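# Put the blue foam block or cardboard box in the tote

## Task

Search the room's shelves for a blue foam block. If there is one, place it in the tote that stands near the door. If no shelf holds such a block, place the cardboard box in that tote instead. The placed object must lie wholly inside the tote with nothing sticking out past its rim, and it must stay there by itself, not because the robot is still holding or propping it. The robot must not topple or be left leaning, or the task fails.

## Robot and tools

ROBOT. A Hello Robot Stretch 4 with one arm. It has an omni-wheel base with three wheels (wheel_0, wheel_1, wheel_2), a mast carrying a lift, and a telescoping arm that reaches forward along the base's x axis. At the arm's end are a wrist with yaw, pitch and roll joints and a two-finger gripper. The robot stands about 1.6 m tall, and its base edge lies no more than 0.23 m from the base origin. It may be struck by brief pushes on loose objects from outside.

FRAMES. The base frame has its origin on the floor below the base centre, with x ahead, y to the left and z up. hand_pose is reported in this frame. It is the point midway between the fingers, 0.015 m back from the tips, and the printed value may be somewhat wrong. With all wrist joints at 0 the hand axes line up with the base axes. The odometry frame is where the base frame was when the scene began. base_odometry comes from wheel rotation only, so slipping shows up as motion. Its heading runs from -3.142 to 3.142, with left (counter-clockwise) positive.

execute_actions. Arguments: actions (a list holding exactly one action or none) and cameras. An empty list moves nothing and just returns state and pictures. One action may contain:
- base: a dict with exactly one command. Each is a relative offset measured from where the base last reported itself, not a pose. translate_m is straight travel in metres, forward positive, from -2 to 2. strafe_m is sideways travel in metres, left positive, from -2 to 2. rotate_rad is a turn in place in radians, counter-clockwise positive, from -3.2 to 3.2.
- joints: one dict for the single arm, keyed by joint name. Every value is an absolute target, not an offset. lift_m 0 to 1.2 m. arm_m 0 to 0.55 m of extension. wrist_yaw_rad -1.134 to 4.276 (0 points ahead, positive turns left, 3.14 is stowed backward; past 3.4 the arm may block it). wrist_pitch_rad -1.117 to 4.259 (0 is level, 1.57 points down). wrist_roll_rad -1.117 to 4.259 (0 keeps the fingers level; positive turns clockwise as seen from behind). gripper_m 0 to 0.08 m, the finger gap.
- pace: "slow", "default", "fast" or "max"; left out means default. Base speed tops out at 0.1, 0.3, 0.4 or 0.6 m/s and turning at 1, 2, 3 or 4 rad/s in that order, and both are reduced when the lift is above 0.2 m.
- contact_limits: {"arm_m": value} from 0 (gentlest) to 0.75 (firmest), default 0.5; how hard the arm may press before halting.
- end_of_arm: the string "enable_torque", sent as the only key, to revive wrist or gripper motors that shut off.
All motions in an action begin at once and may finish at different times; one action runs at most 15 s. A joint target outside its range is clipped and this is reported; any other out-of-range value or unknown key rejects the call entirely. A joint or base left out of an action may keep pushing toward an older target. cameras takes a list of head_camera, head_left_camera, head_right_camera, wrist_camera or all; null, omitted or ["all"] gives every camera, [] gives none.

wait(seconds, 0 to 10): commands nothing and returns the same as an empty action. zoom_image(camera, region [x0, y0, x1, y1] in pixels, origin top-left, at most 504 by 504) enlarges part of the latest full picture. Image sizes: head_camera 420x560, the two head fisheyes 420x672, wrist_camera 616x392. read_manual(section "licences") only returns licence text. finished_scene(scene) ends the given scene for good and reports success; the goal must be met and stable at that point.

CAMERAS. head_camera sits atop the mast looking forward and down; rotate the base to look around. head_left_camera and head_right_camera are fisheyes beside it, aimed more steeply down, and show the base and arm. wrist_camera looks along the fingers, whose tips appear near the bottom of its picture.

RESULTS. base_status and joint_status say how each motion ended: done; off_target (stopped short, possibly still pushing); contact_stop_at_<key> (hit something; that part goes slack, so a lift may sag and wheels may roll); limit_stop_at_<name>, including limit_stop_at_tilt (leaning past 6 degrees, lift, arm and wheels go slack) and limit_stop_at_own_body (self-collision); time_out; torque_fault (motor limp until enable_torque). on_its_own lists things the call did not command; "held at" is a held target, not a position. lidar_m gives 12 distances in metres for 30-degree sectors, first straight ahead, then counter-clockwise (4th left, 7th behind, 10th right); "-" means nothing seen or closer than 0.25 m; glass and thin legs may be missed. wrist_depth_mm is a 7x7 grid of depths, 100 to 2000 mm, top-left first. base_tilt is in degrees (forward and right positive). A gap above about 0.1 rad between turned_by_wheels and turned_by_imu suggests a collision or slip. motor_effort is percent of maximum with the peak in brackets. After closing the gripper, off_target means something is held; a reading above the commanded gap plus gripper effort away from 0 also shows a grip.

CAUTIONS. Grip by commanding a gap smaller than the object. Avoid dropping, slamming or pressing hard on things. Driving or turning with over 1 kg held and arm_m above 0.2 can tip the robot, especially at fast paces; so can steady pushing or pulling, worse with the gripper high. Gripper effort held beyond about 50 points, or a level gripper carrying over about 2.7 kg, causes a torque fault. Pitching the gripper up (below -0.2) while rolled (below -0.4 or above 4) risks hitting the body. To unfold the wrist at the start, send lift_m 0.4 with wrist_yaw_rad 0 in a single action. The simulation keeps running between calls.

Each tool is called after ">>>" as name(argument=value, ...) on one line, values as JSON.

## Session

>>> execute_actions(actions=[])

Scene clock: 0.00 s.
base_odometry: x=+0.000 y=+0.000 heading=+0.000 (m, m, rad; odometry frame)
turned_by_wheels: +0.000 (rad since the last result)
turned_by_imu: +0.000 (rad since the last result)
base_tilt: forward=+0.2 right=+0.2 (deg)
lidar_m: 1.18 1.15 1.05 0.78 0.74 0.81 1.14 1.41 1.27 0.94 0.90 0.96
base_status: not commanded
joint_positions: lift_m=+0.154 arm_m=+0.002 wrist_yaw_rad=+3.055 wrist_pitch_rad=-0.014 wrist_roll_rad=+0.011 gripper_m=+0.040
joint_status: not commanded
motor_effort: lift_m=+19 arm_m=+0 wrist_yaw_rad=+0 wrist_pitch_rad=-8 wrist_roll_rad=+1 gripper_m=+1 wheel_0=+0 wheel_1=+0 wheel_2=+0 (%)
hand_pose: x=-0.0310 y=+0.1054 z=+0.3346 quat_wxyz=(+0.043, +0.007, +0.005, +0.999) (m; base frame)
wrist_depth_mm: - 141 - 1464 1060 809 699 / - 128 - 1464 1060 809 676 / 106 141 238 1464 1042 798 683 / 138 151 1983 1397 1042 798 676 / 1863 1921 1983 1366 1025 788 668 / 1078 1160 152 1229 904 788 668 / 809 - - 904 121 - 654
pictures: head_camera, head_left_camera, head_right_camera, wrist_camera
Images, in order (width x height): head_camera 420x560, head_left_camera 420x672, head_right_camera 420x672, wrist_camera 616x392.

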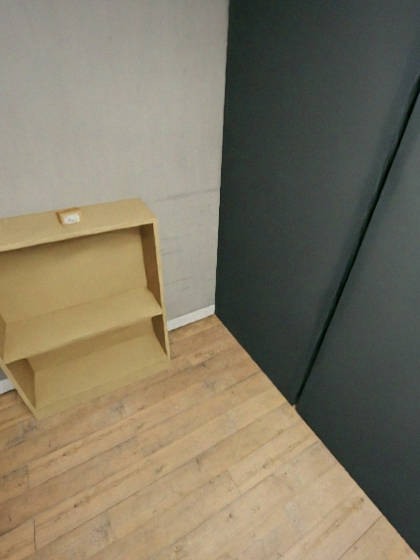

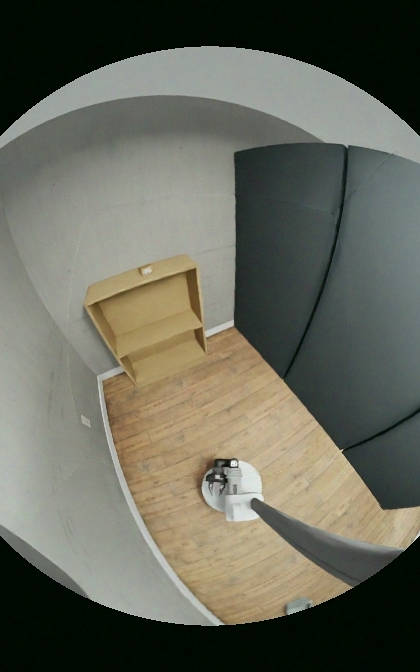

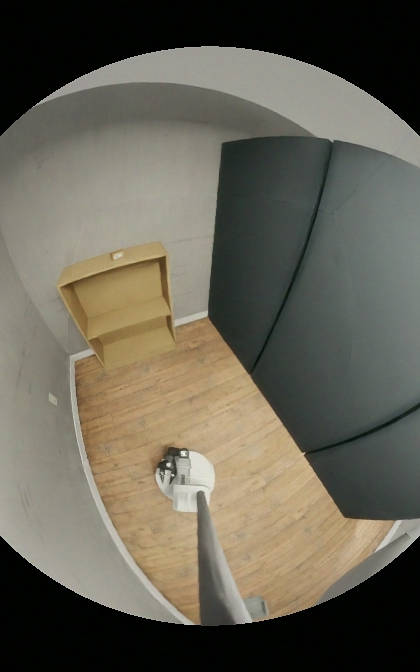

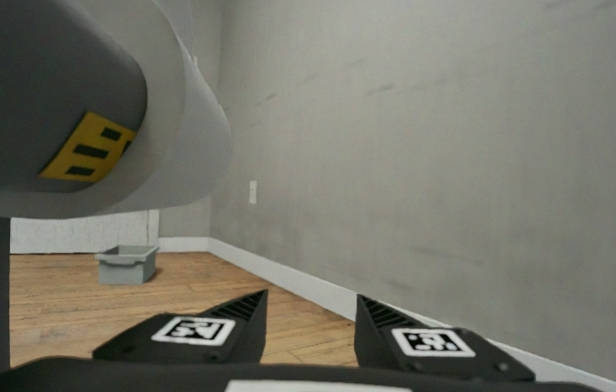

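>>> execute_actions(actions=[{"base":{"rotate_rad":-2.6},"joints":{"lift_m":0.4,"wrist_yaw_rad":0}}])

>>> zoom_image(camera="head_left_camera", region=[0, 100, 420, 520])

Scene clock: 9.53 s.
base_odometry: x=+0.000 y=+0.000 heading=-2.600 (m, m, rad; odometry frame)
turned_by_wheels: -2.600 (rad since the last result)
turned_by_imu: -2.565 (rad since the last result)
base_tilt: forward=+0.1 right=+0.3 (deg)
lidar_m: 1.40 1.24 0.93 0.90 0.97 1.19 1.16 1.05 0.81 0.75 0.81 1.13
base_status: done
joint_positions: lift_m=+0.400 arm_m=+0.002 wrist_yaw_rad=+0.000 wrist_pitch_rad=-0.014 wrist_roll_rad=+0.011 gripper_m=+0.040
joint_status: all done
motor_effort: lift_m=+22(24) arm_m=-1(0) wrist_yaw_rad=+0(8) wrist_pitch_rad=-8(8) wrist_roll_rad=+0(1) gripper_m=+0(0) wheel_0=-1(8) wheel_1=-1(13) wheel_2=-1(6) (%)
hand_pose: x=+0.3861 y=-0.0874 z=+0.5808 quat_wxyz=(+1.000, +0.005, -0.007, +0.000) (m; base frame)
wrist_depth_mm: - - - - 1863 1708 1160 / - - - - 1921 1661 1078 / - - - - 1983 1708 1098 / - - - - 1863 1618 1098 / - - - - 1983 1576 1060 / 1661 1808 152 - 1863 1464 1042 / 1255 - - 1430 121 - 1060
pictures: head_camera, head_left_camera, head_right_camera, wrist_camera
camera_calibration (this result's frames):
wrist_camera: T_world_to_cam=[[-0.00521053, -0.999585, 0.0283169, -0.107709], [0.0105701, -0.0283707, -0.999542, 0.62939], [0.999931, -0.00490883, 0.0107135, -0.239558], [0, 0, 0, 1]] pos_world=[0.232327, -0.0909842, 0.634718]
Images, in order (width x height): head_camera 420x560, head_left_camera 420x672, head_right_camera 420x672, wrist_camera 616x392.

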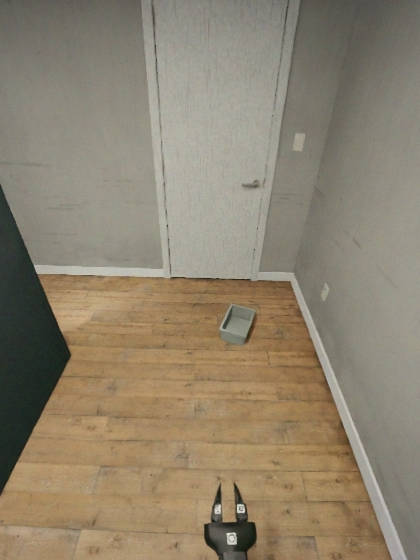

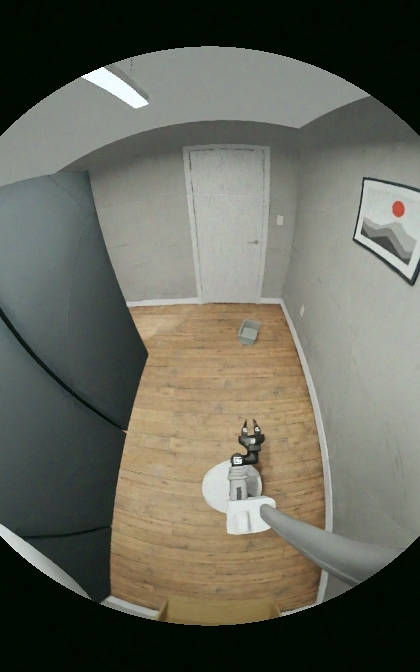

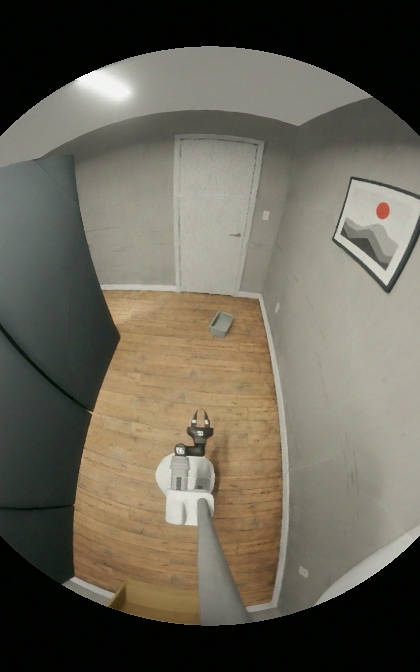

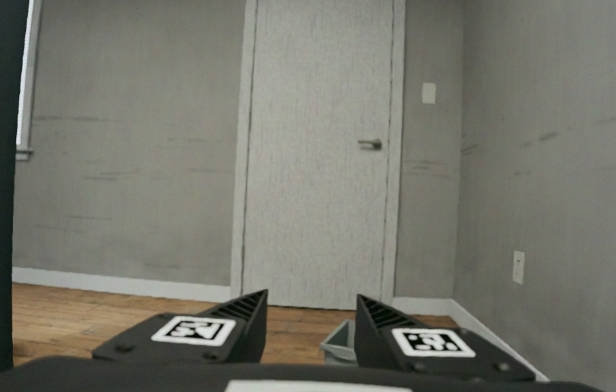

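Region (0, 100, 420, 520) of head_left_camera's 420x672 image, scaled by 1.200, with more detail than that image has.

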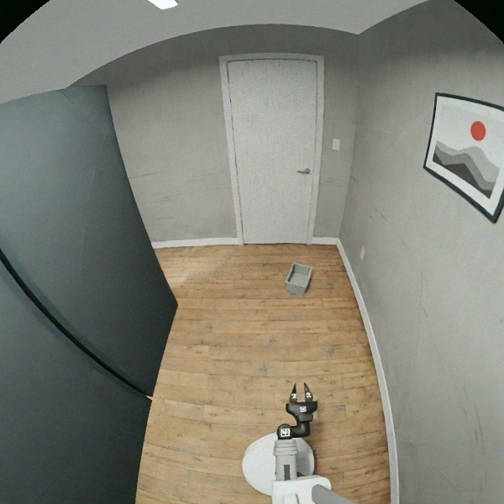

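>>> execute_actions(actions=[{"base":{"rotate_rad":0.35}}], cameras=[])

>>> execute_actions(actions=[{"base":{"translate_m":1.8},"pace":"fast"}], cameras=[])

>>> execute_actions(actions=[{"base":{"rotate_rad":1.5}}])

Scene clock: 20.30 s.
base_odometry: x=+0.000 y=+0.000 heading=-2.250 (m, m, rad; odometry frame)
turned_by_wheels: +0.350 (rad since the last result)
turned_by_imu: +0.345 (rad since the last result)
base_tilt: forward=+0.1 right=+0.3 (deg)
lidar_m: 1.50 0.97 0.90 0.90 1.17 1.17 1.18 0.84 0.75 0.79 1.00 1.42
base_status: done
joint_positions: lift_m=+0.400 arm_m=+0.002 wrist_yaw_rad=+0.000 wrist_pitch_rad=-0.014 wrist_roll_rad=+0.011 gripper_m=+0.040
joint_status: not commanded
motor_effort: lift_m=+22(22) arm_m=-1(1) wrist_yaw_rad=+0(0) wrist_pitch_rad=-8(9) wrist_roll_rad=+2(1) gripper_m=+1(0) wheel_0=-1(6) wheel_1=-1(10) wheel_2=-1(7) (%)
hand_pose: x=+0.3861 y=-0.0874 z=+0.5808 quat_wxyz=(+1.000, +0.005, -0.007, +0.000) (m; base frame)
wrist_depth_mm: 854 1060 - - 1983 1756 1618 / 854 1060 - - 1921 1756 1661 / 866 1060 - - 1983 1808 1618 / 854 1060 - - 1921 1756 1618 / 878 1118 - - 1921 1756 1576 / 878 1060 152 - 1863 1756 1618 / 878 - - 1430 121 - 1397
pictures: none
No camera images: the call's "cameras" was empty. Leave "cameras" out to get every camera's image.

Scene clock: 26.10 s.
base_odometry: x=-1.131 y=-1.400 heading=-2.250 (m, m, rad; odometry frame)
turned_by_wheels: +0.000 (rad since the last result)
turned_by_imu: +0.002 (rad since the last result)
base_tilt: forward=+0.1 right=+0.3 (deg)
lidar_m: 0.58 0.75 1.50 0.56 0.37 0.62 2.44 1.62 0.83 0.95 0.62 0.56
base_status: done
joint_positions: lift_m=+0.400 arm_m=+0.002 wrist_yaw_rad=+0.000 wrist_pitch_rad=-0.014 wrist_roll_rad=+0.011 gripper_m=+0.040
joint_status: not commanded
motor_effort: lift_m=+22(22) arm_m=-1(0) wrist_yaw_rad=+0(0) wrist_pitch_rad=-8(8) wrist_roll_rad=+1(0) gripper_m=-1(0) wheel_0=+0(8) wheel_1=+1(7) wheel_2=+0(12) (%)
hand_pose: x=+0.3861 y=-0.0874 z=+0.5808 quat_wxyz=(+1.000, +0.005, -0.007, +0.000) (m; base frame)
wrist_depth_mm: 580 500 442 394 359 325 306 / 574 500 439 394 359 327 306 / 569 500 439 394 355 325 304 / 564 496 436 392 357 325 303 / 564 492 436 389 357 324 303 / 564 492 152 389 340 322 303 / 564 - - 384 121 - 301
pictures: none
No camera images: the call's "cameras" was empty. Leave "cameras" out to get every camera's image.

Scene clock: 28.10 s.
base_odometry: x=-1.131 y=-1.400 heading=-0.750 (m, m, rad; odometry frame)
turned_by_wheels: +1.500 (rad since the last result)
turned_by_imu: +1.480 (rad since the last result)
base_tilt: forward=+0.1 right=+0.3 (deg)
lidar_m: 0.61 0.39 0.52 2.67 1.63 0.81 1.02 0.63 0.57 0.59 0.72 1.34
base_status: done
joint_positions: lift_m=+0.400 arm_m=+0.003 wrist_yaw_rad=+0.000 wrist_pitch_rad=-0.014 wrist_roll_rad=+0.011 gripper_m=+0.040
joint_status: not commanded
motor_effort: lift_m=+22(22) arm_m=-1(1) wrist_yaw_rad=+0(1) wrist_pitch_rad=-8(9) wrist_roll_rad=+2(1) gripper_m=-1(1) wheel_0=+0(7) wheel_1=+0(4) wheel_2=+0(8) (%)
hand_pose: x=+0.3861 y=-0.0874 z=+0.5808 quat_wxyz=(+1.000, +0.005, -0.007, +0.000) (m; base frame)
wrist_depth_mm: 342 430 - - - - 1808 / 345 436 - - - - 1756 / 349 442 - - - - 1756 / 353 452 - - - - 1708 / 355 452 - - - - 1618 / 355 433 152 - 1921 - 1661 / 355 - - 1430 121 - 1397
pictures: head_camera, head_left_camera, head_right_camera, wrist_camera
camera_calibration (this result's frames):
wrist_camera: T_world_to_cam=[[-0.00509541, -0.999586, 0.0283155, -0.107729], [0.0105733, -0.0283681, -0.999542, 0.629422], [0.999931, -0.00479369, 0.0107135, -0.239576], [0, 0, 0, 1]] pos_world=[0.232356, -0.0909775, 0.634751]
Images, in order (width x height): head_camera 420x560, head_left_camera 420x672, head_right_camera 420x672, wrist_camera 616x392.

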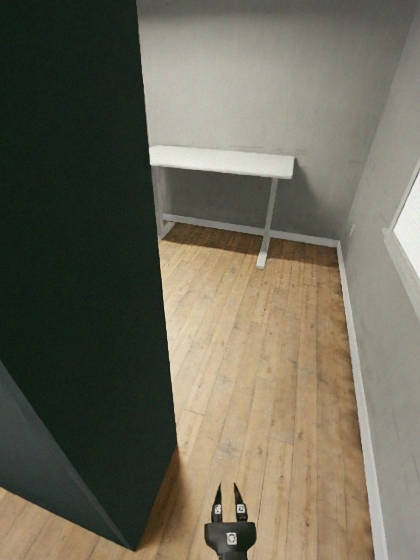

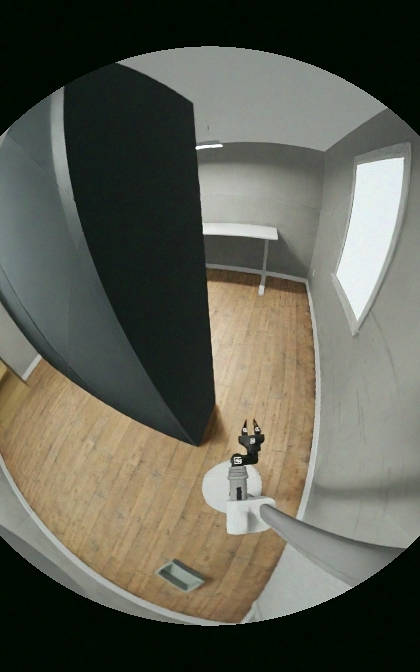

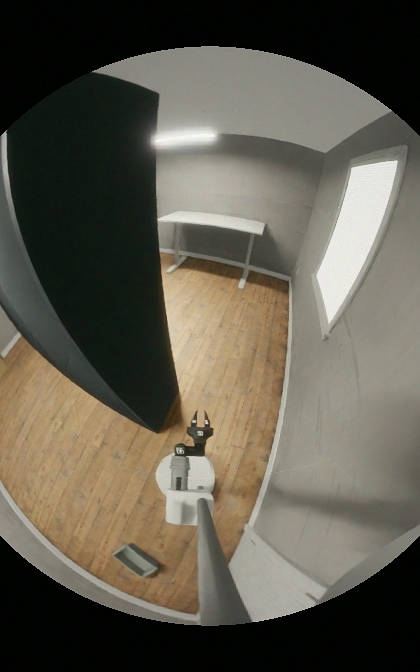

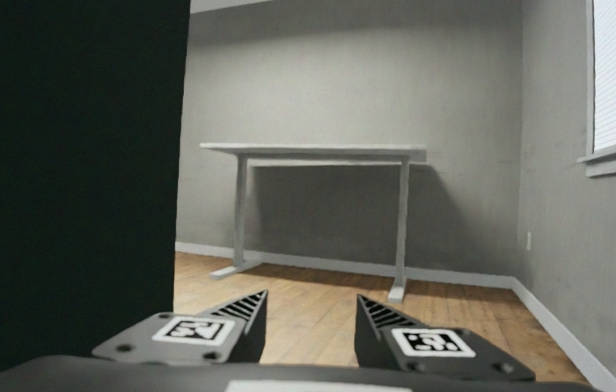

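>>> execute_actions(actions=[{"base":{"rotate_rad":-0.33}}], cameras=[])

>>> execute_actions(actions=[{"base":{"translate_m":1.1}}], cameras=[])

>>> execute_actions(actions=[{"base":{"rotate_rad":1.4}}])

Scene clock: 36.67 s.
base_odometry: x=-1.131 y=-1.400 heading=-1.080 (m, m, rad; odometry frame)
turned_by_wheels: -0.330 (rad since the last result)
turned_by_imu: -0.325 (rad since the last result)
base_tilt: forward=+0.2 right=+0.2 (deg)
lidar_m: 2.42 0.47 0.39 0.91 2.10 1.52 0.81 0.79 0.61 0.56 0.62 0.87
base_status: done
joint_positions: lift_m=+0.400 arm_m=+0.003 wrist_yaw_rad=+0.000 wrist_pitch_rad=-0.014 wrist_roll_rad=+0.011 gripper_m=+0.040
joint_status: not commanded
motor_effort: lift_m=+22(22) arm_m=-1(1) wrist_yaw_rad=+0(0) wrist_pitch_rad=-9(8) wrist_roll_rad=+0(2) gripper_m=-1(1) wheel_0=+1(5) wheel_1=+2(5) wheel_2=+2(7) (%)
hand_pose: x=+0.3861 y=-0.0874 z=+0.5808 quat_wxyz=(+1.000, +0.005, -0.007, +0.000) (m; base frame)
wrist_depth_mm: - - - - - 1098 788 / - - - - - 1098 750 / - - - - - 1078 732 / - - - - - 1060 732 / - - - - - 1060 723 / 1708 1808 152 - 1430 1008 723 / 1281 - - 1430 121 - 715
pictures: none
No camera images: the call's "cameras" was empty. Leave "cameras" out to get every camera's image.

Scene clock: 41.83 s.
base_odometry: x=-0.612 y=-2.370 heading=-1.080 (m, m, rad; odometry frame)
turned_by_wheels: +0.000 (rad since the last result)
turned_by_imu: +0.001 (rad since the last result)
base_tilt: forward=+0.1 right=+0.3 (deg)
lidar_m: 1.32 1.39 1.93 1.52 0.55 0.50 2.34 0.88 0.60 0.54 0.56 0.80
base_status: done
joint_positions: lift_m=+0.400 arm_m=+0.003 wrist_yaw_rad=+0.000 wrist_pitch_rad=-0.014 wrist_roll_rad=+0.011 gripper_m=+0.040
joint_status: not commanded
motor_effort: lift_m=+22(22) arm_m=-1(1) wrist_yaw_rad=+0(0) wrist_pitch_rad=-8(8) wrist_roll_rad=+0(1) gripper_m=-1(0) wheel_0=-1(5) wheel_1=+0(6) wheel_2=+1(9) (%)
hand_pose: x=+0.3861 y=-0.0874 z=+0.5809 quat_wxyz=(+1.000, +0.005, -0.007, +0.000) (m; base frame)
wrist_depth_mm: 1921 1921 1863 1983 1863 1118 798 / 1336 1921 1921 1863 1863 1118 778 / 1921 1921 1921 1921 1921 1118 759 / 1921 1863 1863 1863 1863 1098 741 / 1921 1921 1863 1863 1863 1098 741 / 1708 1863 152 1863 1464 1042 732 / 1281 - - 1397 121 - 723
pictures: none
No camera images: the call's "cameras" was empty. Leave "cameras" out to get every camera's image.

Scene clock: 43.80 s.
base_odometry: x=-0.612 y=-2.370 heading=+0.320 (m, m, rad; odometry frame)
turned_by_wheels: +1.400 (rad since the last result)
turned_by_imu: +1.381 (rad since the last result)
base_tilt: forward=+0.1 right=+0.2 (deg)
lidar_m: 2.32 0.68 0.52 0.82 1.05 0.66 0.56 0.54 0.73 1.36 1.36 1.64
base_status: done
joint_positions: lift_m=+0.400 arm_m=+0.003 wrist_yaw_rad=+0.000 wrist_pitch_rad=-0.014 wrist_roll_rad=+0.011 gripper_m=+0.040
joint_status: not commanded
motor_effort: lift_m=+21(21) arm_m=-1(1) wrist_yaw_rad=+0(0) wrist_pitch_rad=-8(8) wrist_roll_rad=+2(1) gripper_m=+0(1) wheel_0=-1(6) wheel_1=-1(7) wheel_2=+0(8) (%)
hand_pose: x=+0.3861 y=-0.0874 z=+0.5809 quat_wxyz=(+1.000, +0.005, -0.007, +0.000) (m; base frame)
wrist_depth_mm: 891 1756 - - - - - / 917 1808 - - - - - / 931 1756 - - - - - / 960 1756 - - - - - / 960 1756 - - - - - / 960 1756 152 - 1863 - - / 960 - - 1430 121 - 1336
pictures: head_camera, head_left_camera, head_right_camera, wrist_camera
camera_calibration (this result's frames):
wrist_camera: T_world_to_cam=[[-0.00510933, -0.999586, 0.0283145, -0.107728], [0.010573, -0.0283673, -0.999542, 0.629481], [0.999931, -0.00480762, 0.0107135, -0.239594], [0, 0, 0, 1]] pos_world=[0.232371, -0.0909784, 0.63481]
Images, in order (width x height): head_camera 420x560, head_left_camera 420x672, head_right_camera 420x672, wrist_camera 616x392.

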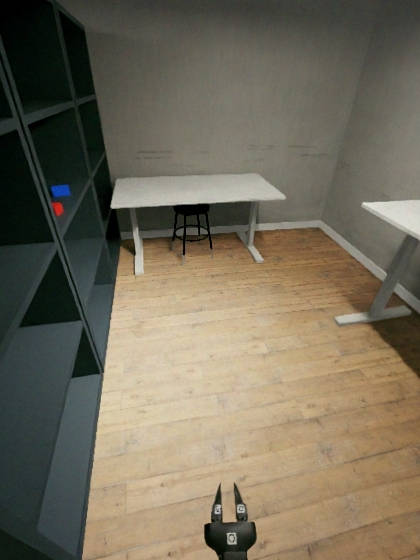

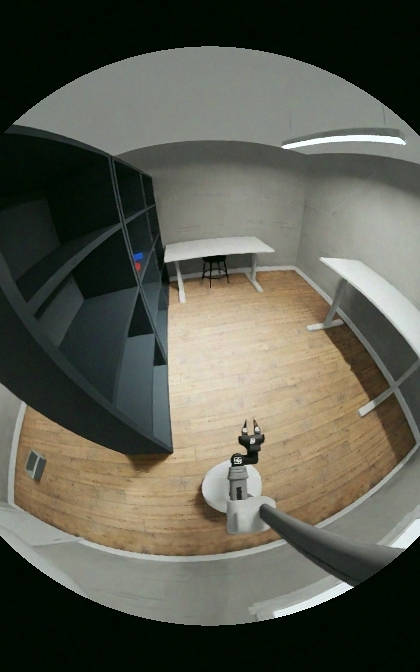

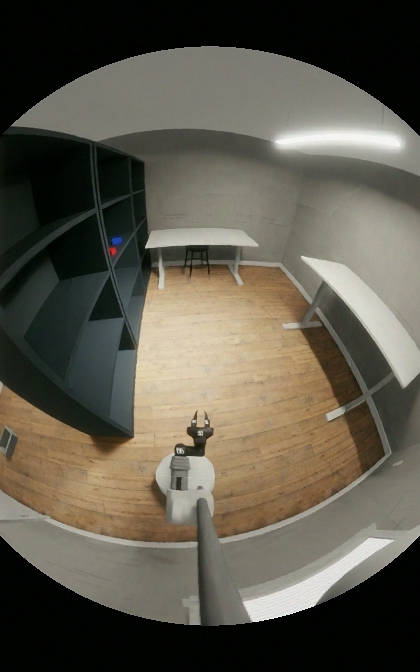

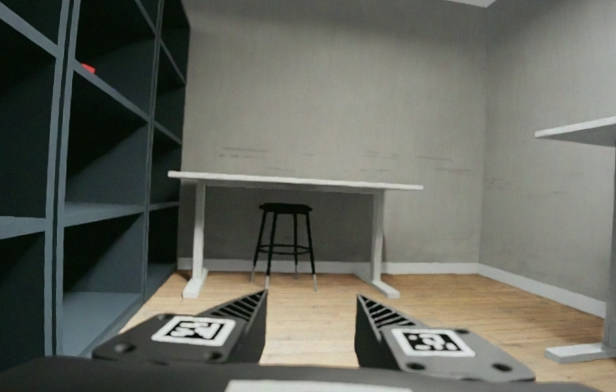

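>>> execute_actions(actions=[{"base":{"rotate_rad":0.1}}], cameras=[])

>>> execute_actions(actions=[{"base":{"translate_m":1.6},"joints":{"lift_m":0.9,"gripper_m":0.08},"pace":"fast"}], cameras=[])

>>> execute_actions(actions=[{"base":{"rotate_rad":1.68}}])

Scene clock: 61.23 s.
base_odometry: x=-0.612 y=-2.370 heading=+0.419 (m, m, rad; odometry frame)
turned_by_wheels: +0.099 (rad since the last result)
turned_by_imu: +0.098 (rad since the last result)
base_tilt: forward=+0.2 right=+0.2 (deg)
lidar_m: 2.09 0.61 0.50 1.92 0.92 0.62 0.54 0.57 0.78 1.36 1.38 1.82
base_status: done
joint_positions: lift_m=+0.400 arm_m=+0.003 wrist_yaw_rad=+0.000 wrist_pitch_rad=-0.014 wrist_roll_rad=+0.011 gripper_m=+0.040
joint_status: not commanded
motor_effort: lift_m=+21(21) arm_m=-1(1) wrist_yaw_rad=-1(1) wrist_pitch_rad=-8(8) wrist_roll_rad=+1(1) gripper_m=+1(1) wheel_0=-2(4) wheel_1=-3(7) wheel_2=-2(6) (%)
hand_pose: x=+0.3861 y=-0.0874 z=+0.5809 quat_wxyz=(+1.000, +0.005, -0.007, +0.000) (m; base frame)
wrist_depth_mm: 798 1618 - - - - - / 946 1229 - - - - - / 946 1863 - - - - - / 931 1708 - - - - - / 931 1863 - - - - - / 946 1430 152 - 1921 - - / 946 - - 1430 121 - 1430
pictures: none
No camera images: the call's "cameras" was empty. Leave "cameras" out to get every camera's image.

Scene clock: 66.53 s.
base_odometry: x=+0.849 y=-1.719 heading=+0.419 (m, m, rad; odometry frame)
turned_by_wheels: +0.000 (rad since the last result)
turned_by_imu: +0.002 (rad since the last result)
base_tilt: forward=+0.2 right=+0.2 (deg)
lidar_m: 0.72 0.74 0.51 0.45 0.49 0.65 2.16 1.92 1.29 1.22 1.14 0.80
base_status: done
joint_positions: lift_m=+0.900 arm_m=+0.003 wrist_yaw_rad=+0.000 wrist_pitch_rad=-0.014 wrist_roll_rad=+0.011 gripper_m=+0.080
joint_status: all done
motor_effort: lift_m=+22(27) arm_m=-1(1) wrist_yaw_rad=+0(1) wrist_pitch_rad=-8(8) wrist_roll_rad=+2(1) gripper_m=+2(3) wheel_0=+0(8) wheel_1=+1(11) wheel_2=+1(14) (%)
hand_pose: x=+0.3861 y=-0.0874 z=+1.0808 quat_wxyz=(+1.000, +0.005, -0.007, +0.000) (m; base frame)
wrist_depth_mm: 1205 1255 1281 1308 1308 1308 1397 / 991 1255 1281 1336 1336 1336 1366 / 1229 1255 1308 1308 1308 1308 1336 / 1205 1281 1281 1336 1308 1336 1366 / 1205 1281 1281 1308 1336 1336 1397 / 1205 1229 1060 1308 1366 1308 1366 / - - 149 931 878 - -
pictures: none
No camera images: the call's "cameras" was empty. Leave "cameras" out to get every camera's image.

Scene clock: 68.70 s.
base_odometry: x=+0.849 y=-1.719 heading=+2.099 (m, m, rad; odometry frame)
turned_by_wheels: +1.679 (rad since the last result)
turned_by_imu: +1.657 (rad since the last result)
base_tilt: forward=+0.1 right=+0.3 (deg)
lidar_m: 0.46 0.50 0.73 2.14 1.71 1.23 1.23 1.05 0.75 0.72 0.64 0.46
base_status: done
joint_positions: lift_m=+0.900 arm_m=+0.003 wrist_yaw_rad=+0.000 wrist_pitch_rad=-0.014 wrist_roll_rad=+0.011 gripper_m=+0.080
joint_status: not commanded
motor_effort: lift_m=+21(22) arm_m=-1(1) wrist_yaw_rad=+0(1) wrist_pitch_rad=-8(8) wrist_roll_rad=+1(2) gripper_m=+1(1) wheel_0=-2(9) wheel_1=-2(9) wheel_2=-2(7) (%)
hand_pose: x=+0.3861 y=-0.0874 z=+1.0809 quat_wxyz=(+1.000, +0.005, -0.007, +0.000) (m; base frame)
wrist_depth_mm: 424 585 654 640 615 585 574 / 430 609 723 707 699 699 683 / 436 615 732 715 699 691 691 / 445 627 723 715 707 699 683 / 449 597 723 715 699 683 683 / 407 402 349 445 452 342 473 / - - 149 319 298 - -
pictures: head_camera, head_left_camera, head_right_camera, wrist_camera
camera_calibration (this result's frames):
wrist_camera: T_world_to_cam=[[-0.00511327, -0.999586, 0.0283134, -0.121883], [0.0105729, -0.0283662, -0.999542, 1.12924], [0.999931, -0.00481158, 0.0107136, -0.24497], [0, 0, 0, 1]] pos_world=[0.23239, -0.0909787, 1.1348]
Images, in order (width x height): head_camera 420x560, head_left_camera 420x672, head_right_camera 420x672, wrist_camera 616x392.

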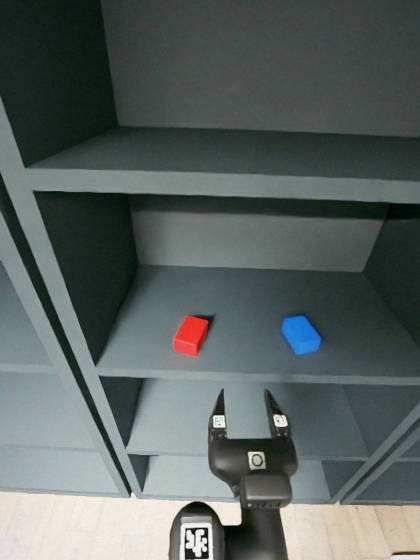

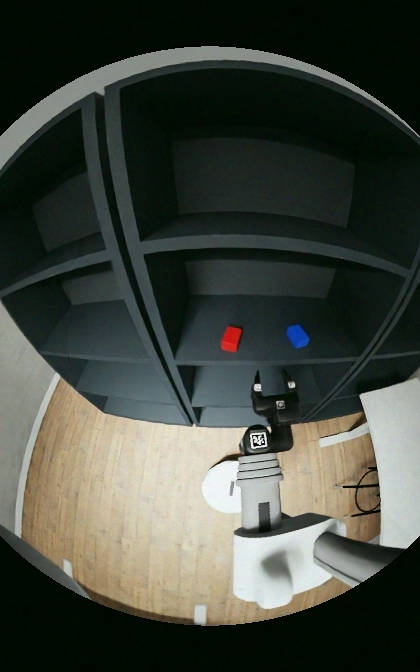

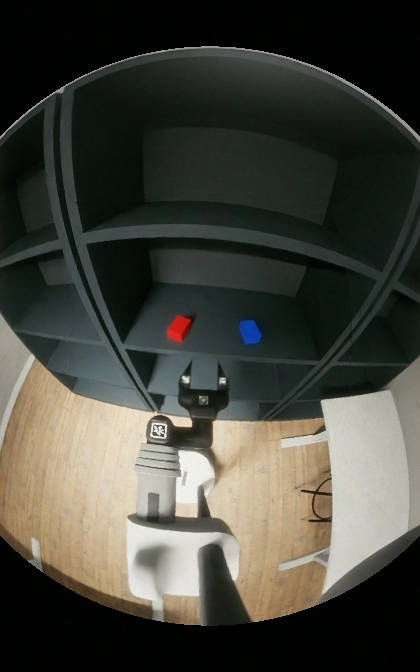

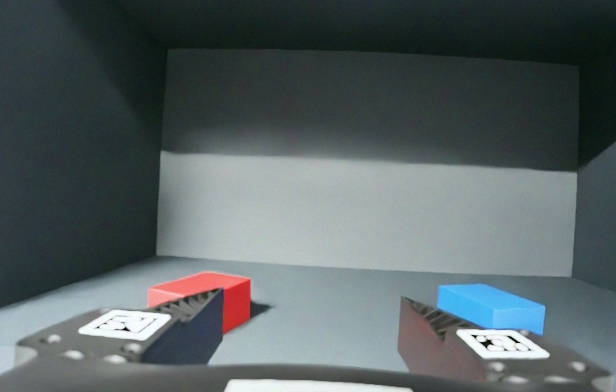

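>>> execute_actions(actions=[{"base":{"strafe_m":-0.215},"joints":{"wrist_yaw_rad":0.2,"wrist_pitch_rad":0.3,"lift_m":0.92}}], cameras=["head_camera","wrist_camera"])

Scene clock: 87.50 s.
base_odometry: x=+1.035 y=-1.610 heading=+2.099 (m, m, rad; odometry frame)
turned_by_wheels: +0.000 (rad since the last result)
turned_by_imu: +0.001 (rad since the last result)
base_tilt: forward=+0.1 right=+0.3 (deg)
lidar_m: 0.45 0.50 0.72 2.35 1.69 1.24 1.28 0.77 0.54 0.50 0.52 0.46
base_status: done
joint_positions: lift_m=+0.920 arm_m=+0.003 wrist_yaw_rad=+0.200 wrist_pitch_rad=+0.302 wrist_roll_rad=+0.011 gripper_m=+0.080
joint_status: all done
motor_effort: lift_m=+22(23) arm_m=-1(1) wrist_yaw_rad=+0(6) wrist_pitch_rad=-7(7) wrist_roll_rad=+1(1) gripper_m=+0(2) wheel_0=-1(10) wheel_1=+2(11) wheel_2=-1(2) (%)
hand_pose: x=+0.3898 y=-0.0454 z=+1.0346 quat_wxyz=(+0.984, -0.010, +0.150, +0.098) (m; base frame)
wrist_depth_mm: 535 683 683 647 603 569 539 / 549 707 707 668 627 585 559 / 544 661 723 676 654 615 585 / 359 373 418 427 327 462 480 / 334 304 290 296 303 307 310 / 591 707 278 271 251 235 229 / - - 150 820 778 - -
pictures: head_camera, wrist_camera
camera_calibration (this result's frames):
wrist_camera: T_world_to_cam=[[0.202241, -0.97892, 0.0285546, -0.158677], [-0.288899, -0.087494, -0.953353, 1.15039], [0.935754, 0.184557, -0.300503, 0.107643], [0, 0, 0, 1]] pos_world=[0.263708, -0.0745464, 1.1336]
Images, in order (width x height): head_camera 420x560, wrist_camera 616x392.

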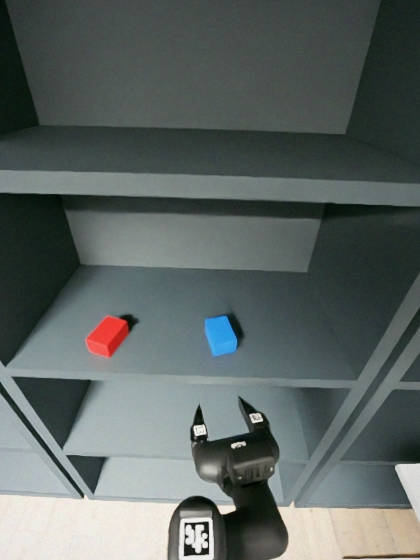

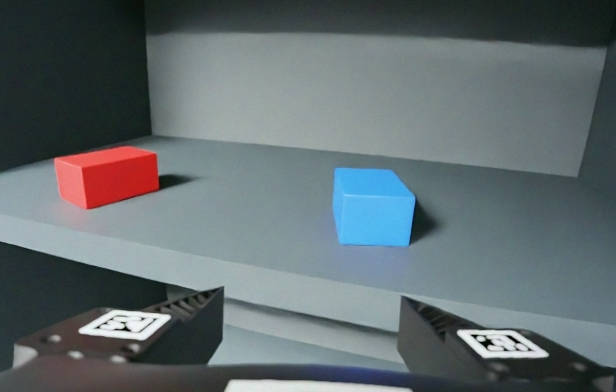

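>>> execute_actions(actions=[{"base":{"strafe_m":-0.05},"joints":{"wrist_yaw_rad":0.33,"arm_m":0.11}}], cameras=["head_camera","wrist_camera"])

Scene clock: 110.03 s.
base_odometry: x=+1.078 y=-1.585 heading=+2.099 (m, m, rad; odometry frame)
turned_by_wheels: +0.000 (rad since the last result)
turned_by_imu: +0.000 (rad since the last result)
base_tilt: forward=+0.2 right=+0.3 (deg)
lidar_m: 0.43 0.48 0.70 2.39 1.68 1.26 1.48 0.69 0.51 0.46 0.49 0.46
base_status: done
joint_positions: lift_m=+0.920 arm_m=+0.109 wrist_yaw_rad=+0.330 wrist_pitch_rad=+0.303 wrist_roll_rad=+0.011 gripper_m=+0.080
joint_status: all done
motor_effort: lift_m=+22(22) arm_m=+8(5) wrist_yaw_rad=+1(1) wrist_pitch_rad=-8(8) wrist_roll_rad=+1(2) gripper_m=+1(1) wheel_0=+0(11) wheel_1=-1(7) wheel_2=-1(1) (%)
hand_pose: x=+0.4999 y=-0.0169 z=+1.0345 quat_wxyz=(+0.975, -0.019, +0.150, +0.162) (m; base frame)
wrist_depth_mm: 512 640 615 554 504 466 436 / 530 668 647 580 530 480 449 / 530 634 654 597 549 496 466 / 315 373 415 427 442 459 473 / 270 278 286 210 228 303 307 / 221 220 200 209 205 227 227 / - - 150 186 179 - -
pictures: head_camera, wrist_camera
camera_calibration (this result's frames):
wrist_camera: T_world_to_cam=[[0.327516, -0.944414, 0.0285535, -0.215148], [-0.275335, -0.124306, -0.953278, 1.17716], [0.903838, 0.304352, -0.300743, 0.0175608], [0, 0, 0, 1]] pos_world=[0.378706, -0.062206, 1.13358]
Images, in order (width x height): head_camera 420x560, wrist_camera 616x392.

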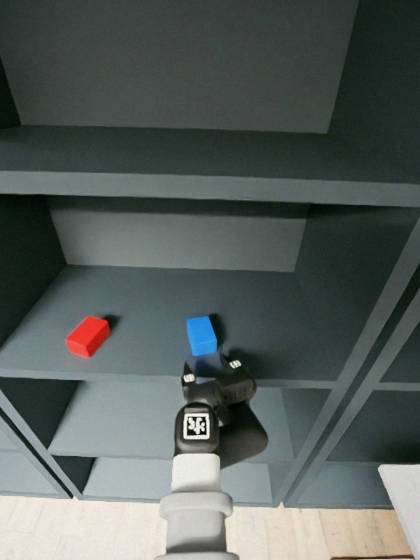

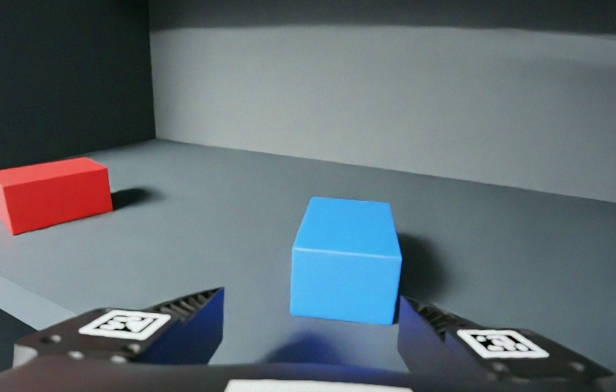

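>>> execute_actions(actions=[{"base":{"strafe_m":0.026},"joints":{"wrist_yaw_rad":0.2,"lift_m":0.912}}], cameras=[])

>>> execute_actions(actions=[{"joints":{"arm_m":0.155},"pace":"slow"}], cameras=["head_camera","wrist_camera"])

Scene clock: 120.17 s.
base_odometry: x=+1.055 y=-1.598 heading=+2.099 (m, m, rad; odometry frame)
turned_by_wheels: +0.000 (rad since the last result)
turned_by_imu: +0.000 (rad since the last result)
base_tilt: forward=+0.2 right=+0.2 (deg)
lidar_m: 0.44 0.47 0.71 2.38 1.70 1.27 1.32 0.73 0.53 0.50 0.54 0.47
base_status: done
joint_positions: lift_m=+0.912 arm_m=+0.109 wrist_yaw_rad=+0.200 wrist_pitch_rad=+0.303 wrist_roll_rad=+0.011 gripper_m=+0.080
joint_status: all done
motor_effort: lift_m=+15(18) arm_m=+8(8) wrist_yaw_rad=+0(2) wrist_pitch_rad=-8(7) wrist_roll_rad=+0(2) gripper_m=+0(0) wheel_0=+0(10) wheel_1=-3(10) wheel_2=+0(3) (%)
hand_pose: x=+0.4959 y=-0.0453 z=+1.0271 quat_wxyz=(+0.984, -0.010, +0.151, +0.098) (m; base frame)
wrist_depth_mm: 554 615 580 539 508 477 452 / 564 640 603 564 530 492 473 / 564 647 609 585 549 512 492 / 314 382 392 336 415 433 445 / 256 264 272 206 266 289 291 / 204 208 189 211 212 215 216 / - - 150 176 170 - -
pictures: none
No camera images: the call's "cameras" was empty. Leave "cameras" out to get every camera's image.

Scene clock: 121.80 s.
base_odometry: x=+1.055 y=-1.598 heading=+2.099 (m, m, rad; odometry frame)
turned_by_wheels: +0.000 (rad since the last result)
turned_by_imu: +0.000 (rad since the last result)
base_tilt: forward=+0.2 right=+0.2 (deg)
lidar_m: 0.45 0.49 0.74 2.38 1.71 1.25 1.33 0.72 0.54 0.48 0.53 0.48
base_status: not commanded
joint_positions: lift_m=+0.912 arm_m=+0.154 wrist_yaw_rad=+0.200 wrist_pitch_rad=+0.303 wrist_roll_rad=+0.011 gripper_m=+0.080
joint_status: all done
motor_effort: lift_m=+15(15) arm_m=+8(6) wrist_yaw_rad=+0(0) wrist_pitch_rad=-7(7) wrist_roll_rad=+2(1) gripper_m=+2(1) wheel_0=+0(0) wheel_1=-3(3) wheel_2=+0(0) (%)
hand_pose: x=+0.5408 y=-0.0453 z=+1.0271 quat_wxyz=(+0.984, -0.010, +0.151, +0.098) (m; base frame)
wrist_depth_mm: 554 569 530 496 466 442 418 / 564 597 559 521 484 462 433 / 554 603 574 544 504 477 452 / 366 377 392 399 415 430 445 / 255 262 267 179 268 287 289 / 202 208 163 165 169 214 214 / - - 150 171 169 - -
pictures: head_camera, wrist_camera
camera_calibration (this result's frames):
wrist_camera: T_world_to_cam=[[0.202331, -0.978901, 0.0285537, -0.189045], [-0.289131, -0.0875673, -0.953276, 1.18695], [0.935663, 0.184622, -0.300748, -0.0356531], [0, 0, 0, 1]] pos_world=[0.414792, -0.0745369, 1.12616]
Images, in order (width x height): head_camera 420x560, wrist_camera 616x392.

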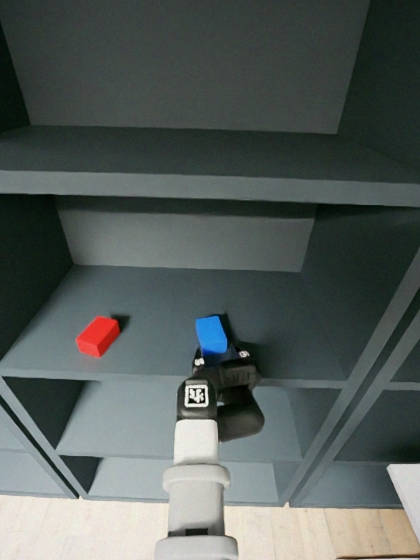

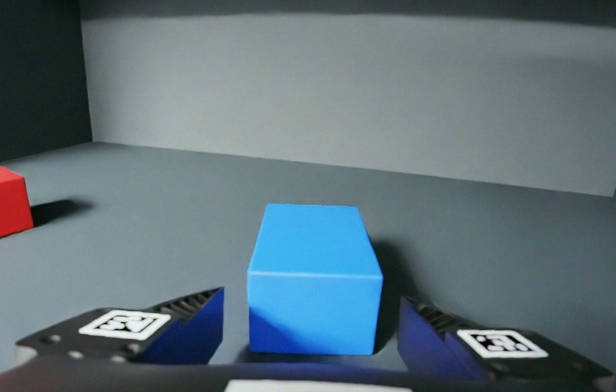

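Centred. Advance 5 cm with a 1 cm strafe.

>>> execute_actions(actions=[{"base":{"strafe_m":0.01},"joints":{"arm_m":0.21},"pace":"slow"}], cameras=["wrist_camera"])

>>> execute_actions(actions=[{"joints":{"gripper_m":0.035}}], cameras=["wrist_camera"])

>>> execute_actions(actions=[{"joints":{"lift_m":0.95}}], cameras=["head_camera","wrist_camera"])

Scene clock: 132.33 s.
base_odometry: x=+1.047 y=-1.603 heading=+2.099 (m, m, rad; odometry frame)
turned_by_wheels: +0.000 (rad since the last result)
turned_by_imu: +0.000 (rad since the last result)
base_tilt: forward=+0.2 right=+0.1 (deg)
lidar_m: 0.44 0.47 0.72 2.36 1.71 1.25 1.28 0.74 0.55 0.47 0.54 0.44
base_status: done
joint_positions: lift_m=+0.912 arm_m=+0.209 wrist_yaw_rad=+0.200 wrist_pitch_rad=+0.303 wrist_roll_rad=+0.011 gripper_m=+0.080
joint_status: all done
motor_effort: lift_m=+15(15) arm_m=+8(11) wrist_yaw_rad=+0(0) wrist_pitch_rad=-8(8) wrist_roll_rad=+1(1) gripper_m=+0(1) wheel_0=-2(5) wheel_1=+2(3) wheel_2=+0(1) (%)
hand_pose: x=+0.5958 y=-0.0453 z=+1.0271 quat_wxyz=(+0.984, -0.010, +0.151, +0.098) (m; base frame)
wrist_depth_mm: 530 508 473 442 421 397 375 / 544 535 500 466 436 410 389 / 544 554 521 484 459 424 404 / 366 377 389 402 415 424 415 / 255 260 267 178 282 286 289 / 202 207 138 135 145 213 214 / - - 116 113 117 - -
pictures: wrist_camera
camera_calibration (this result's frames):
wrist_camera: T_world_to_cam=[[0.202307, -0.978906, 0.0285537, -0.200165], [-0.289133, -0.0875602, -0.953276, 1.20285], [0.935668, 0.184598, -0.300748, -0.0871178], [0, 0, 0, 1]] pos_world=[0.469791, -0.0745391, 1.12616]
Images, in order (width x height): wrist_camera 616x392.

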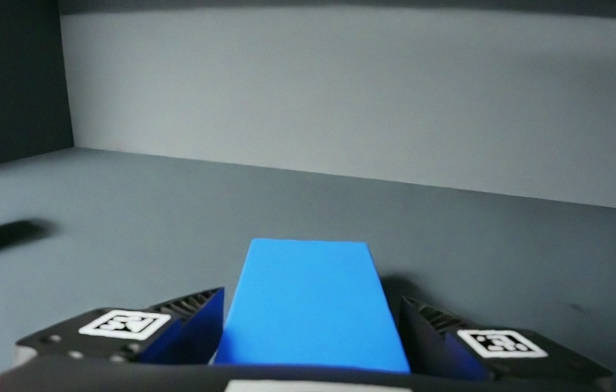

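Scene clock: 133.33 s.
base_odometry: x=+1.047 y=-1.603 heading=+2.099 (m, m, rad; odometry frame)
turned_by_wheels: +0.000 (rad since the last result)
turned_by_imu: +0.000 (rad since the last result)
base_tilt: forward=+0.2 right=+0.3 (deg)
lidar_m: 0.44 0.47 0.72 2.38 1.69 1.24 1.31 0.72 0.54 0.49 0.54 0.46
base_status: not commanded
joint_positions: lift_m=+0.912 arm_m=+0.209 wrist_yaw_rad=+0.200 wrist_pitch_rad=+0.303 wrist_roll_rad=+0.011 gripper_m=+0.058
joint_status: gripper_m off_target (ended at +0.058, target +0.035)
on_its_own: gripper_m is held at +0.053, not at your +0.035, by its contact guard: the fingers met something
motor_effort: lift_m=+15(15) arm_m=+8(8) wrist_yaw_rad=+0(0) wrist_pitch_rad=-7(8) wrist_roll_rad=+0(1) gripper_m=-39(41) wheel_0=-2(2) wheel_1=+3(2) wheel_2=+0(0) (%)
hand_pose: x=+0.5959 y=-0.0453 z=+1.0271 quat_wxyz=(+0.984, -0.010, +0.151, +0.098) (m; base frame)
wrist_depth_mm: 530 512 477 445 418 394 375 / 549 530 500 462 439 410 392 / 544 554 521 488 455 427 407 / 366 377 392 402 415 430 413 / 254 262 266 178 281 286 289 / 195 204 134 135 143 213 214 / - - 111 113 113 - -
pictures: wrist_camera
camera_calibration (this result's frames):
wrist_camera: T_world_to_cam=[[0.202307, -0.978906, 0.0285525, -0.200164], [-0.289133, -0.0875589, -0.953276, 1.20285], [0.935668, 0.184598, -0.300748, -0.0871223], [0, 0, 0, 1]] pos_world=[0.469796, -0.0745392, 1.12616]
Images, in order (width x height): wrist_camera 616x392.

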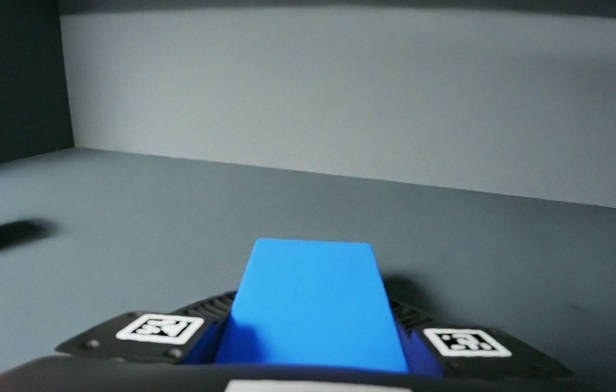

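Scene clock: 134.33 s.
base_odometry: x=+1.047 y=-1.603 heading=+2.099 (m, m, rad; odometry frame)
turned_by_wheels: +0.000 (rad since the last result)
turned_by_imu: +0.000 (rad since the last result)
base_tilt: forward=+0.1 right=+0.3 (deg)
lidar_m: 0.44 0.47 0.72 2.38 1.71 1.26 1.30 0.74 0.54 0.50 0.53 0.47
base_status: not commanded
joint_positions: lift_m=+0.950 arm_m=+0.209 wrist_yaw_rad=+0.200 wrist_pitch_rad=+0.303 wrist_roll_rad=+0.011 gripper_m=+0.058
joint_status: all done
on_its_own: gripper_m is held at +0.053, not at your +0.035, by its contact guard: the fingers met something
motor_effort: lift_m=+23(24) arm_m=+8(8) wrist_yaw_rad=+0(0) wrist_pitch_rad=-8(8) wrist_roll_rad=+1(0) gripper_m=-39(39) wheel_0=-2(1) wheel_1=+2(3) wheel_2=+0(0) (%)
hand_pose: x=+0.5958 y=-0.0453 z=+1.0645 quat_wxyz=(+0.984, -0.010, +0.151, +0.098) (m; base frame)
wrist_depth_mm: 530 508 480 449 418 392 375 / 549 535 496 466 436 410 392 / 564 564 517 488 459 430 407 / 469 484 500 496 469 445 424 / 327 338 343 178 362 370 375 / 251 264 134 135 143 276 276 / - - 111 113 113 - -
pictures: head_camera, wrist_camera
camera_calibration (this result's frames):
wrist_camera: T_world_to_cam=[[0.202313, -0.978905, 0.0285534, -0.201237], [-0.289327, -0.0876001, -0.953213, 1.2385], [0.935606, 0.184586, -0.300946, -0.0756376], [0, 0, 0, 1]] pos_world=[0.46981, -0.0745376, 1.16353]
Images, in order (width x height): head_camera 420x560, wrist_camera 616x392.

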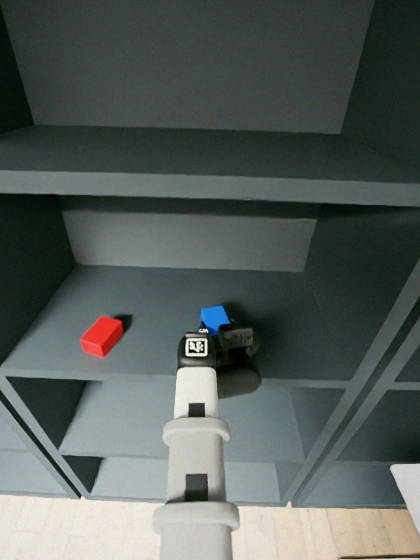

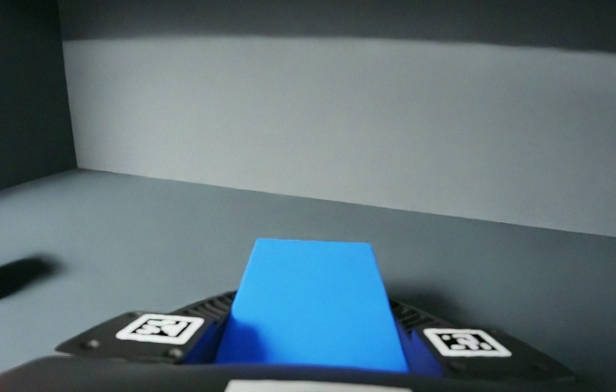

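>>> execute_actions(actions=[{"base":{"translate_m":-0.1},"joints":{"arm_m":0.0}}], cameras=[])

>>> execute_actions(actions=[{"base":{"rotate_rad":1.59},"joints":{"wrist_yaw_rad":0}}], cameras=[])

>>> execute_actions(actions=[{"base":{"translate_m":1.8},"joints":{"lift_m":0.45},"pace":"fast"}], cameras=[])

>>> execute_actions(actions=[{"base":{"rotate_rad":-1.57}}], cameras=["head_camera","head_left_camera"])

Scene clock: 151.53 s.
base_odometry: x=+1.097 y=-1.690 heading=+2.099 (m, m, rad; odometry frame)
turned_by_wheels: +0.000 (rad since the last result)
turned_by_imu: +0.000 (rad since the last result)
base_tilt: forward=+0.1 right=+0.3 (deg)
lidar_m: 0.55 0.59 0.87 2.38 1.58 1.16 1.31 0.74 0.53 0.49 0.53 0.55
base_status: done
joint_positions: lift_m=+0.950 arm_m=+0.004 wrist_yaw_rad=+0.200 wrist_pitch_rad=+0.303 wrist_roll_rad=+0.011 gripper_m=+0.058
joint_status: all done
joint sent to its limit — the command would take arm_m past its lower limit, so that joint was sent only as far as its limit.
on_its_own: gripper_m is held at +0.053, not at your +0.035, by its contact guard: the fingers met something
motor_effort: lift_m=+23(23) arm_m=-8(6) wrist_yaw_rad=+0(1) wrist_pitch_rad=-9(9) wrist_roll_rad=+0(1) gripper_m=-41(39) wheel_0=+0(11) wheel_1=-2(7) wheel_2=+0(9) (%)
hand_pose: x=+0.3910 y=-0.0454 z=+1.0644 quat_wxyz=(+0.984, -0.010, +0.151, +0.098) (m; base frame)
wrist_depth_mm: 554 723 788 732 683 647 615 / 569 732 820 768 723 668 640 / 585 723 831 788 750 699 647 / 480 462 504 521 539 559 569 / 609 723 402 178 368 373 375 / 621 768 134 135 144 332 314 / - - 111 113 113 - -
pictures: none
No camera images: the call's "cameras" was empty. Leave "cameras" out to get every camera's image.

Scene clock: 153.73 s.
base_odometry: x=+1.097 y=-1.690 heading=-2.595 (m, m, rad; odometry frame)
turned_by_wheels: +1.590 (rad since the last result)
turned_by_imu: +1.569 (rad since the last result)
base_tilt: forward=+0.2 right=+0.2 (deg)
lidar_m: 2.38 1.55 1.17 1.42 0.69 0.50 0.50 0.56 0.59 0.54 0.61 0.87
base_status: done
joint_positions: lift_m=+0.950 arm_m=+0.004 wrist_yaw_rad=+0.000 wrist_pitch_rad=+0.303 wrist_roll_rad=+0.011 gripper_m=+0.058
joint_status: all done
on_its_own: gripper_m is held at +0.053, not at your +0.035, by its contact guard: the fingers met something
motor_effort: lift_m=+22(23) arm_m=-8(8) wrist_yaw_rad=+0(5) wrist_pitch_rad=-9(9) wrist_roll_rad=+1(2) gripper_m=-40(38) wheel_0=-2(8) wheel_1=+0(3) wheel_2=+0(7) (%)
hand_pose: x=+0.3776 y=-0.0874 z=+1.0645 quat_wxyz=(+0.989, +0.005, +0.151, -0.001) (m; base frame)
wrist_depth_mm: - - - - 1983 1863 1008 / - - - - - 1921 1042 / - - - - - - 1098 / - - - - - - 1160 / - - - 178 - 1229 1205 / 1756 1808 134 135 143 1205 1042 / - - 111 113 113 - -
pictures: none
No camera images: the call's "cameras" was empty. Leave "cameras" out to get every camera's image.

Scene clock: 160.00 s.
base_odometry: x=-0.440 y=-2.626 heading=-2.595 (m, m, rad; odometry frame)
turned_by_wheels: +0.000 (rad since the last result)
turned_by_imu: +0.003 (rad since the last result)
base_tilt: forward=+0.1 right=+0.2 (deg)
lidar_m: 0.58 0.65 1.02 1.01 1.09 1.54 2.23 0.97 0.80 1.85 0.86 0.60
base_status: done
joint_positions: lift_m=+0.450 arm_m=+0.004 wrist_yaw_rad=+0.000 wrist_pitch_rad=+0.303 wrist_roll_rad=+0.011 gripper_m=+0.058
joint_status: all done
on_its_own: gripper_m is held at +0.053, not at your +0.035, by its contact guard: the fingers met something
motor_effort: lift_m=+16(22) arm_m=-7(8) wrist_yaw_rad=+0(0) wrist_pitch_rad=-9(9) wrist_roll_rad=+1(1) gripper_m=-40(39) wheel_0=-1(6) wheel_1=+2(7) wheel_2=+0(10) (%)
hand_pose: x=+0.3776 y=-0.0874 z=+0.5650 quat_wxyz=(+0.989, +0.005, +0.151, -0.001) (m; base frame)
wrist_depth_mm: 394 387 379 370 364 353 347 / 415 404 397 387 377 368 359 / 439 427 418 404 397 387 377 / 459 449 439 424 413 407 397 / 488 477 459 178 436 424 418 / 521 496 134 135 143 442 439 / - - 111 113 113 - -
pictures: none
No camera images: the call's "cameras" was empty. Leave "cameras" out to get every camera's image.

Scene clock: 162.07 s.
base_odometry: x=-0.440 y=-2.626 heading=+2.119 (m, m, rad; odometry frame)
turned_by_wheels: -1.570 (rad since the last result)
turned_by_imu: -1.549 (rad since the last result)
base_tilt: forward=+0.2 right=+0.3 (deg)
lidar_m: 1.84 0.84 0.61 0.59 0.64 0.97 1.03 1.09 1.58 2.23 0.96 0.74
base_status: done
joint_positions: lift_m=+0.450 arm_m=+0.004 wrist_yaw_rad=+0.000 wrist_pitch_rad=+0.303 wrist_roll_rad=+0.011 gripper_m=+0.058
joint_status: not commanded
on_its_own: gripper_m is held at +0.053, not at your +0.035, by its contact guard: the fingers met something
motor_effort: lift_m=+16(17) arm_m=-8(8) wrist_yaw_rad=+0(1) wrist_pitch_rad=-9(9) wrist_roll_rad=+2(1) gripper_m=-39(39) wheel_0=+0(8) wheel_1=+2(9) wheel_2=-1(7) (%)
hand_pose: x=+0.3776 y=-0.0874 z=+0.5649 quat_wxyz=(+0.989, +0.005, +0.151, -0.001) (m; base frame)
wrist_depth_mm: 854 1160 - - - 609 418 / 878 1205 - - - 609 442 / 878 1229 - - - 597 654 / 904 1229 1808 - - 580 484 / 917 1205 1366 178 1281 569 960 / 904 1042 134 135 143 597 960 / - - 111 113 113 - -
pictures: head_camera, head_left_camera
Images, in order (width x height): head_camera 420x560, head_left_camera 420x672.

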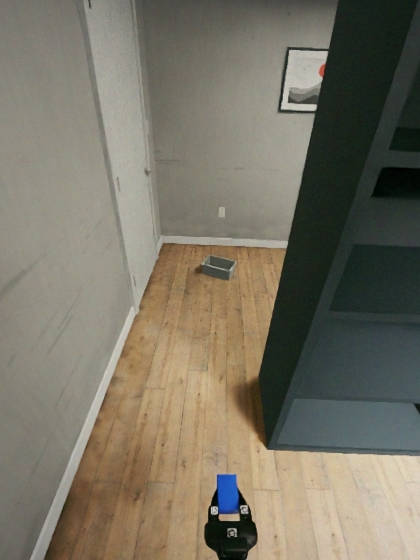

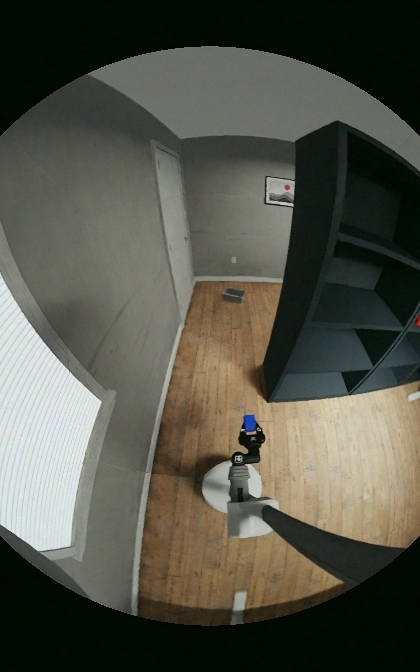

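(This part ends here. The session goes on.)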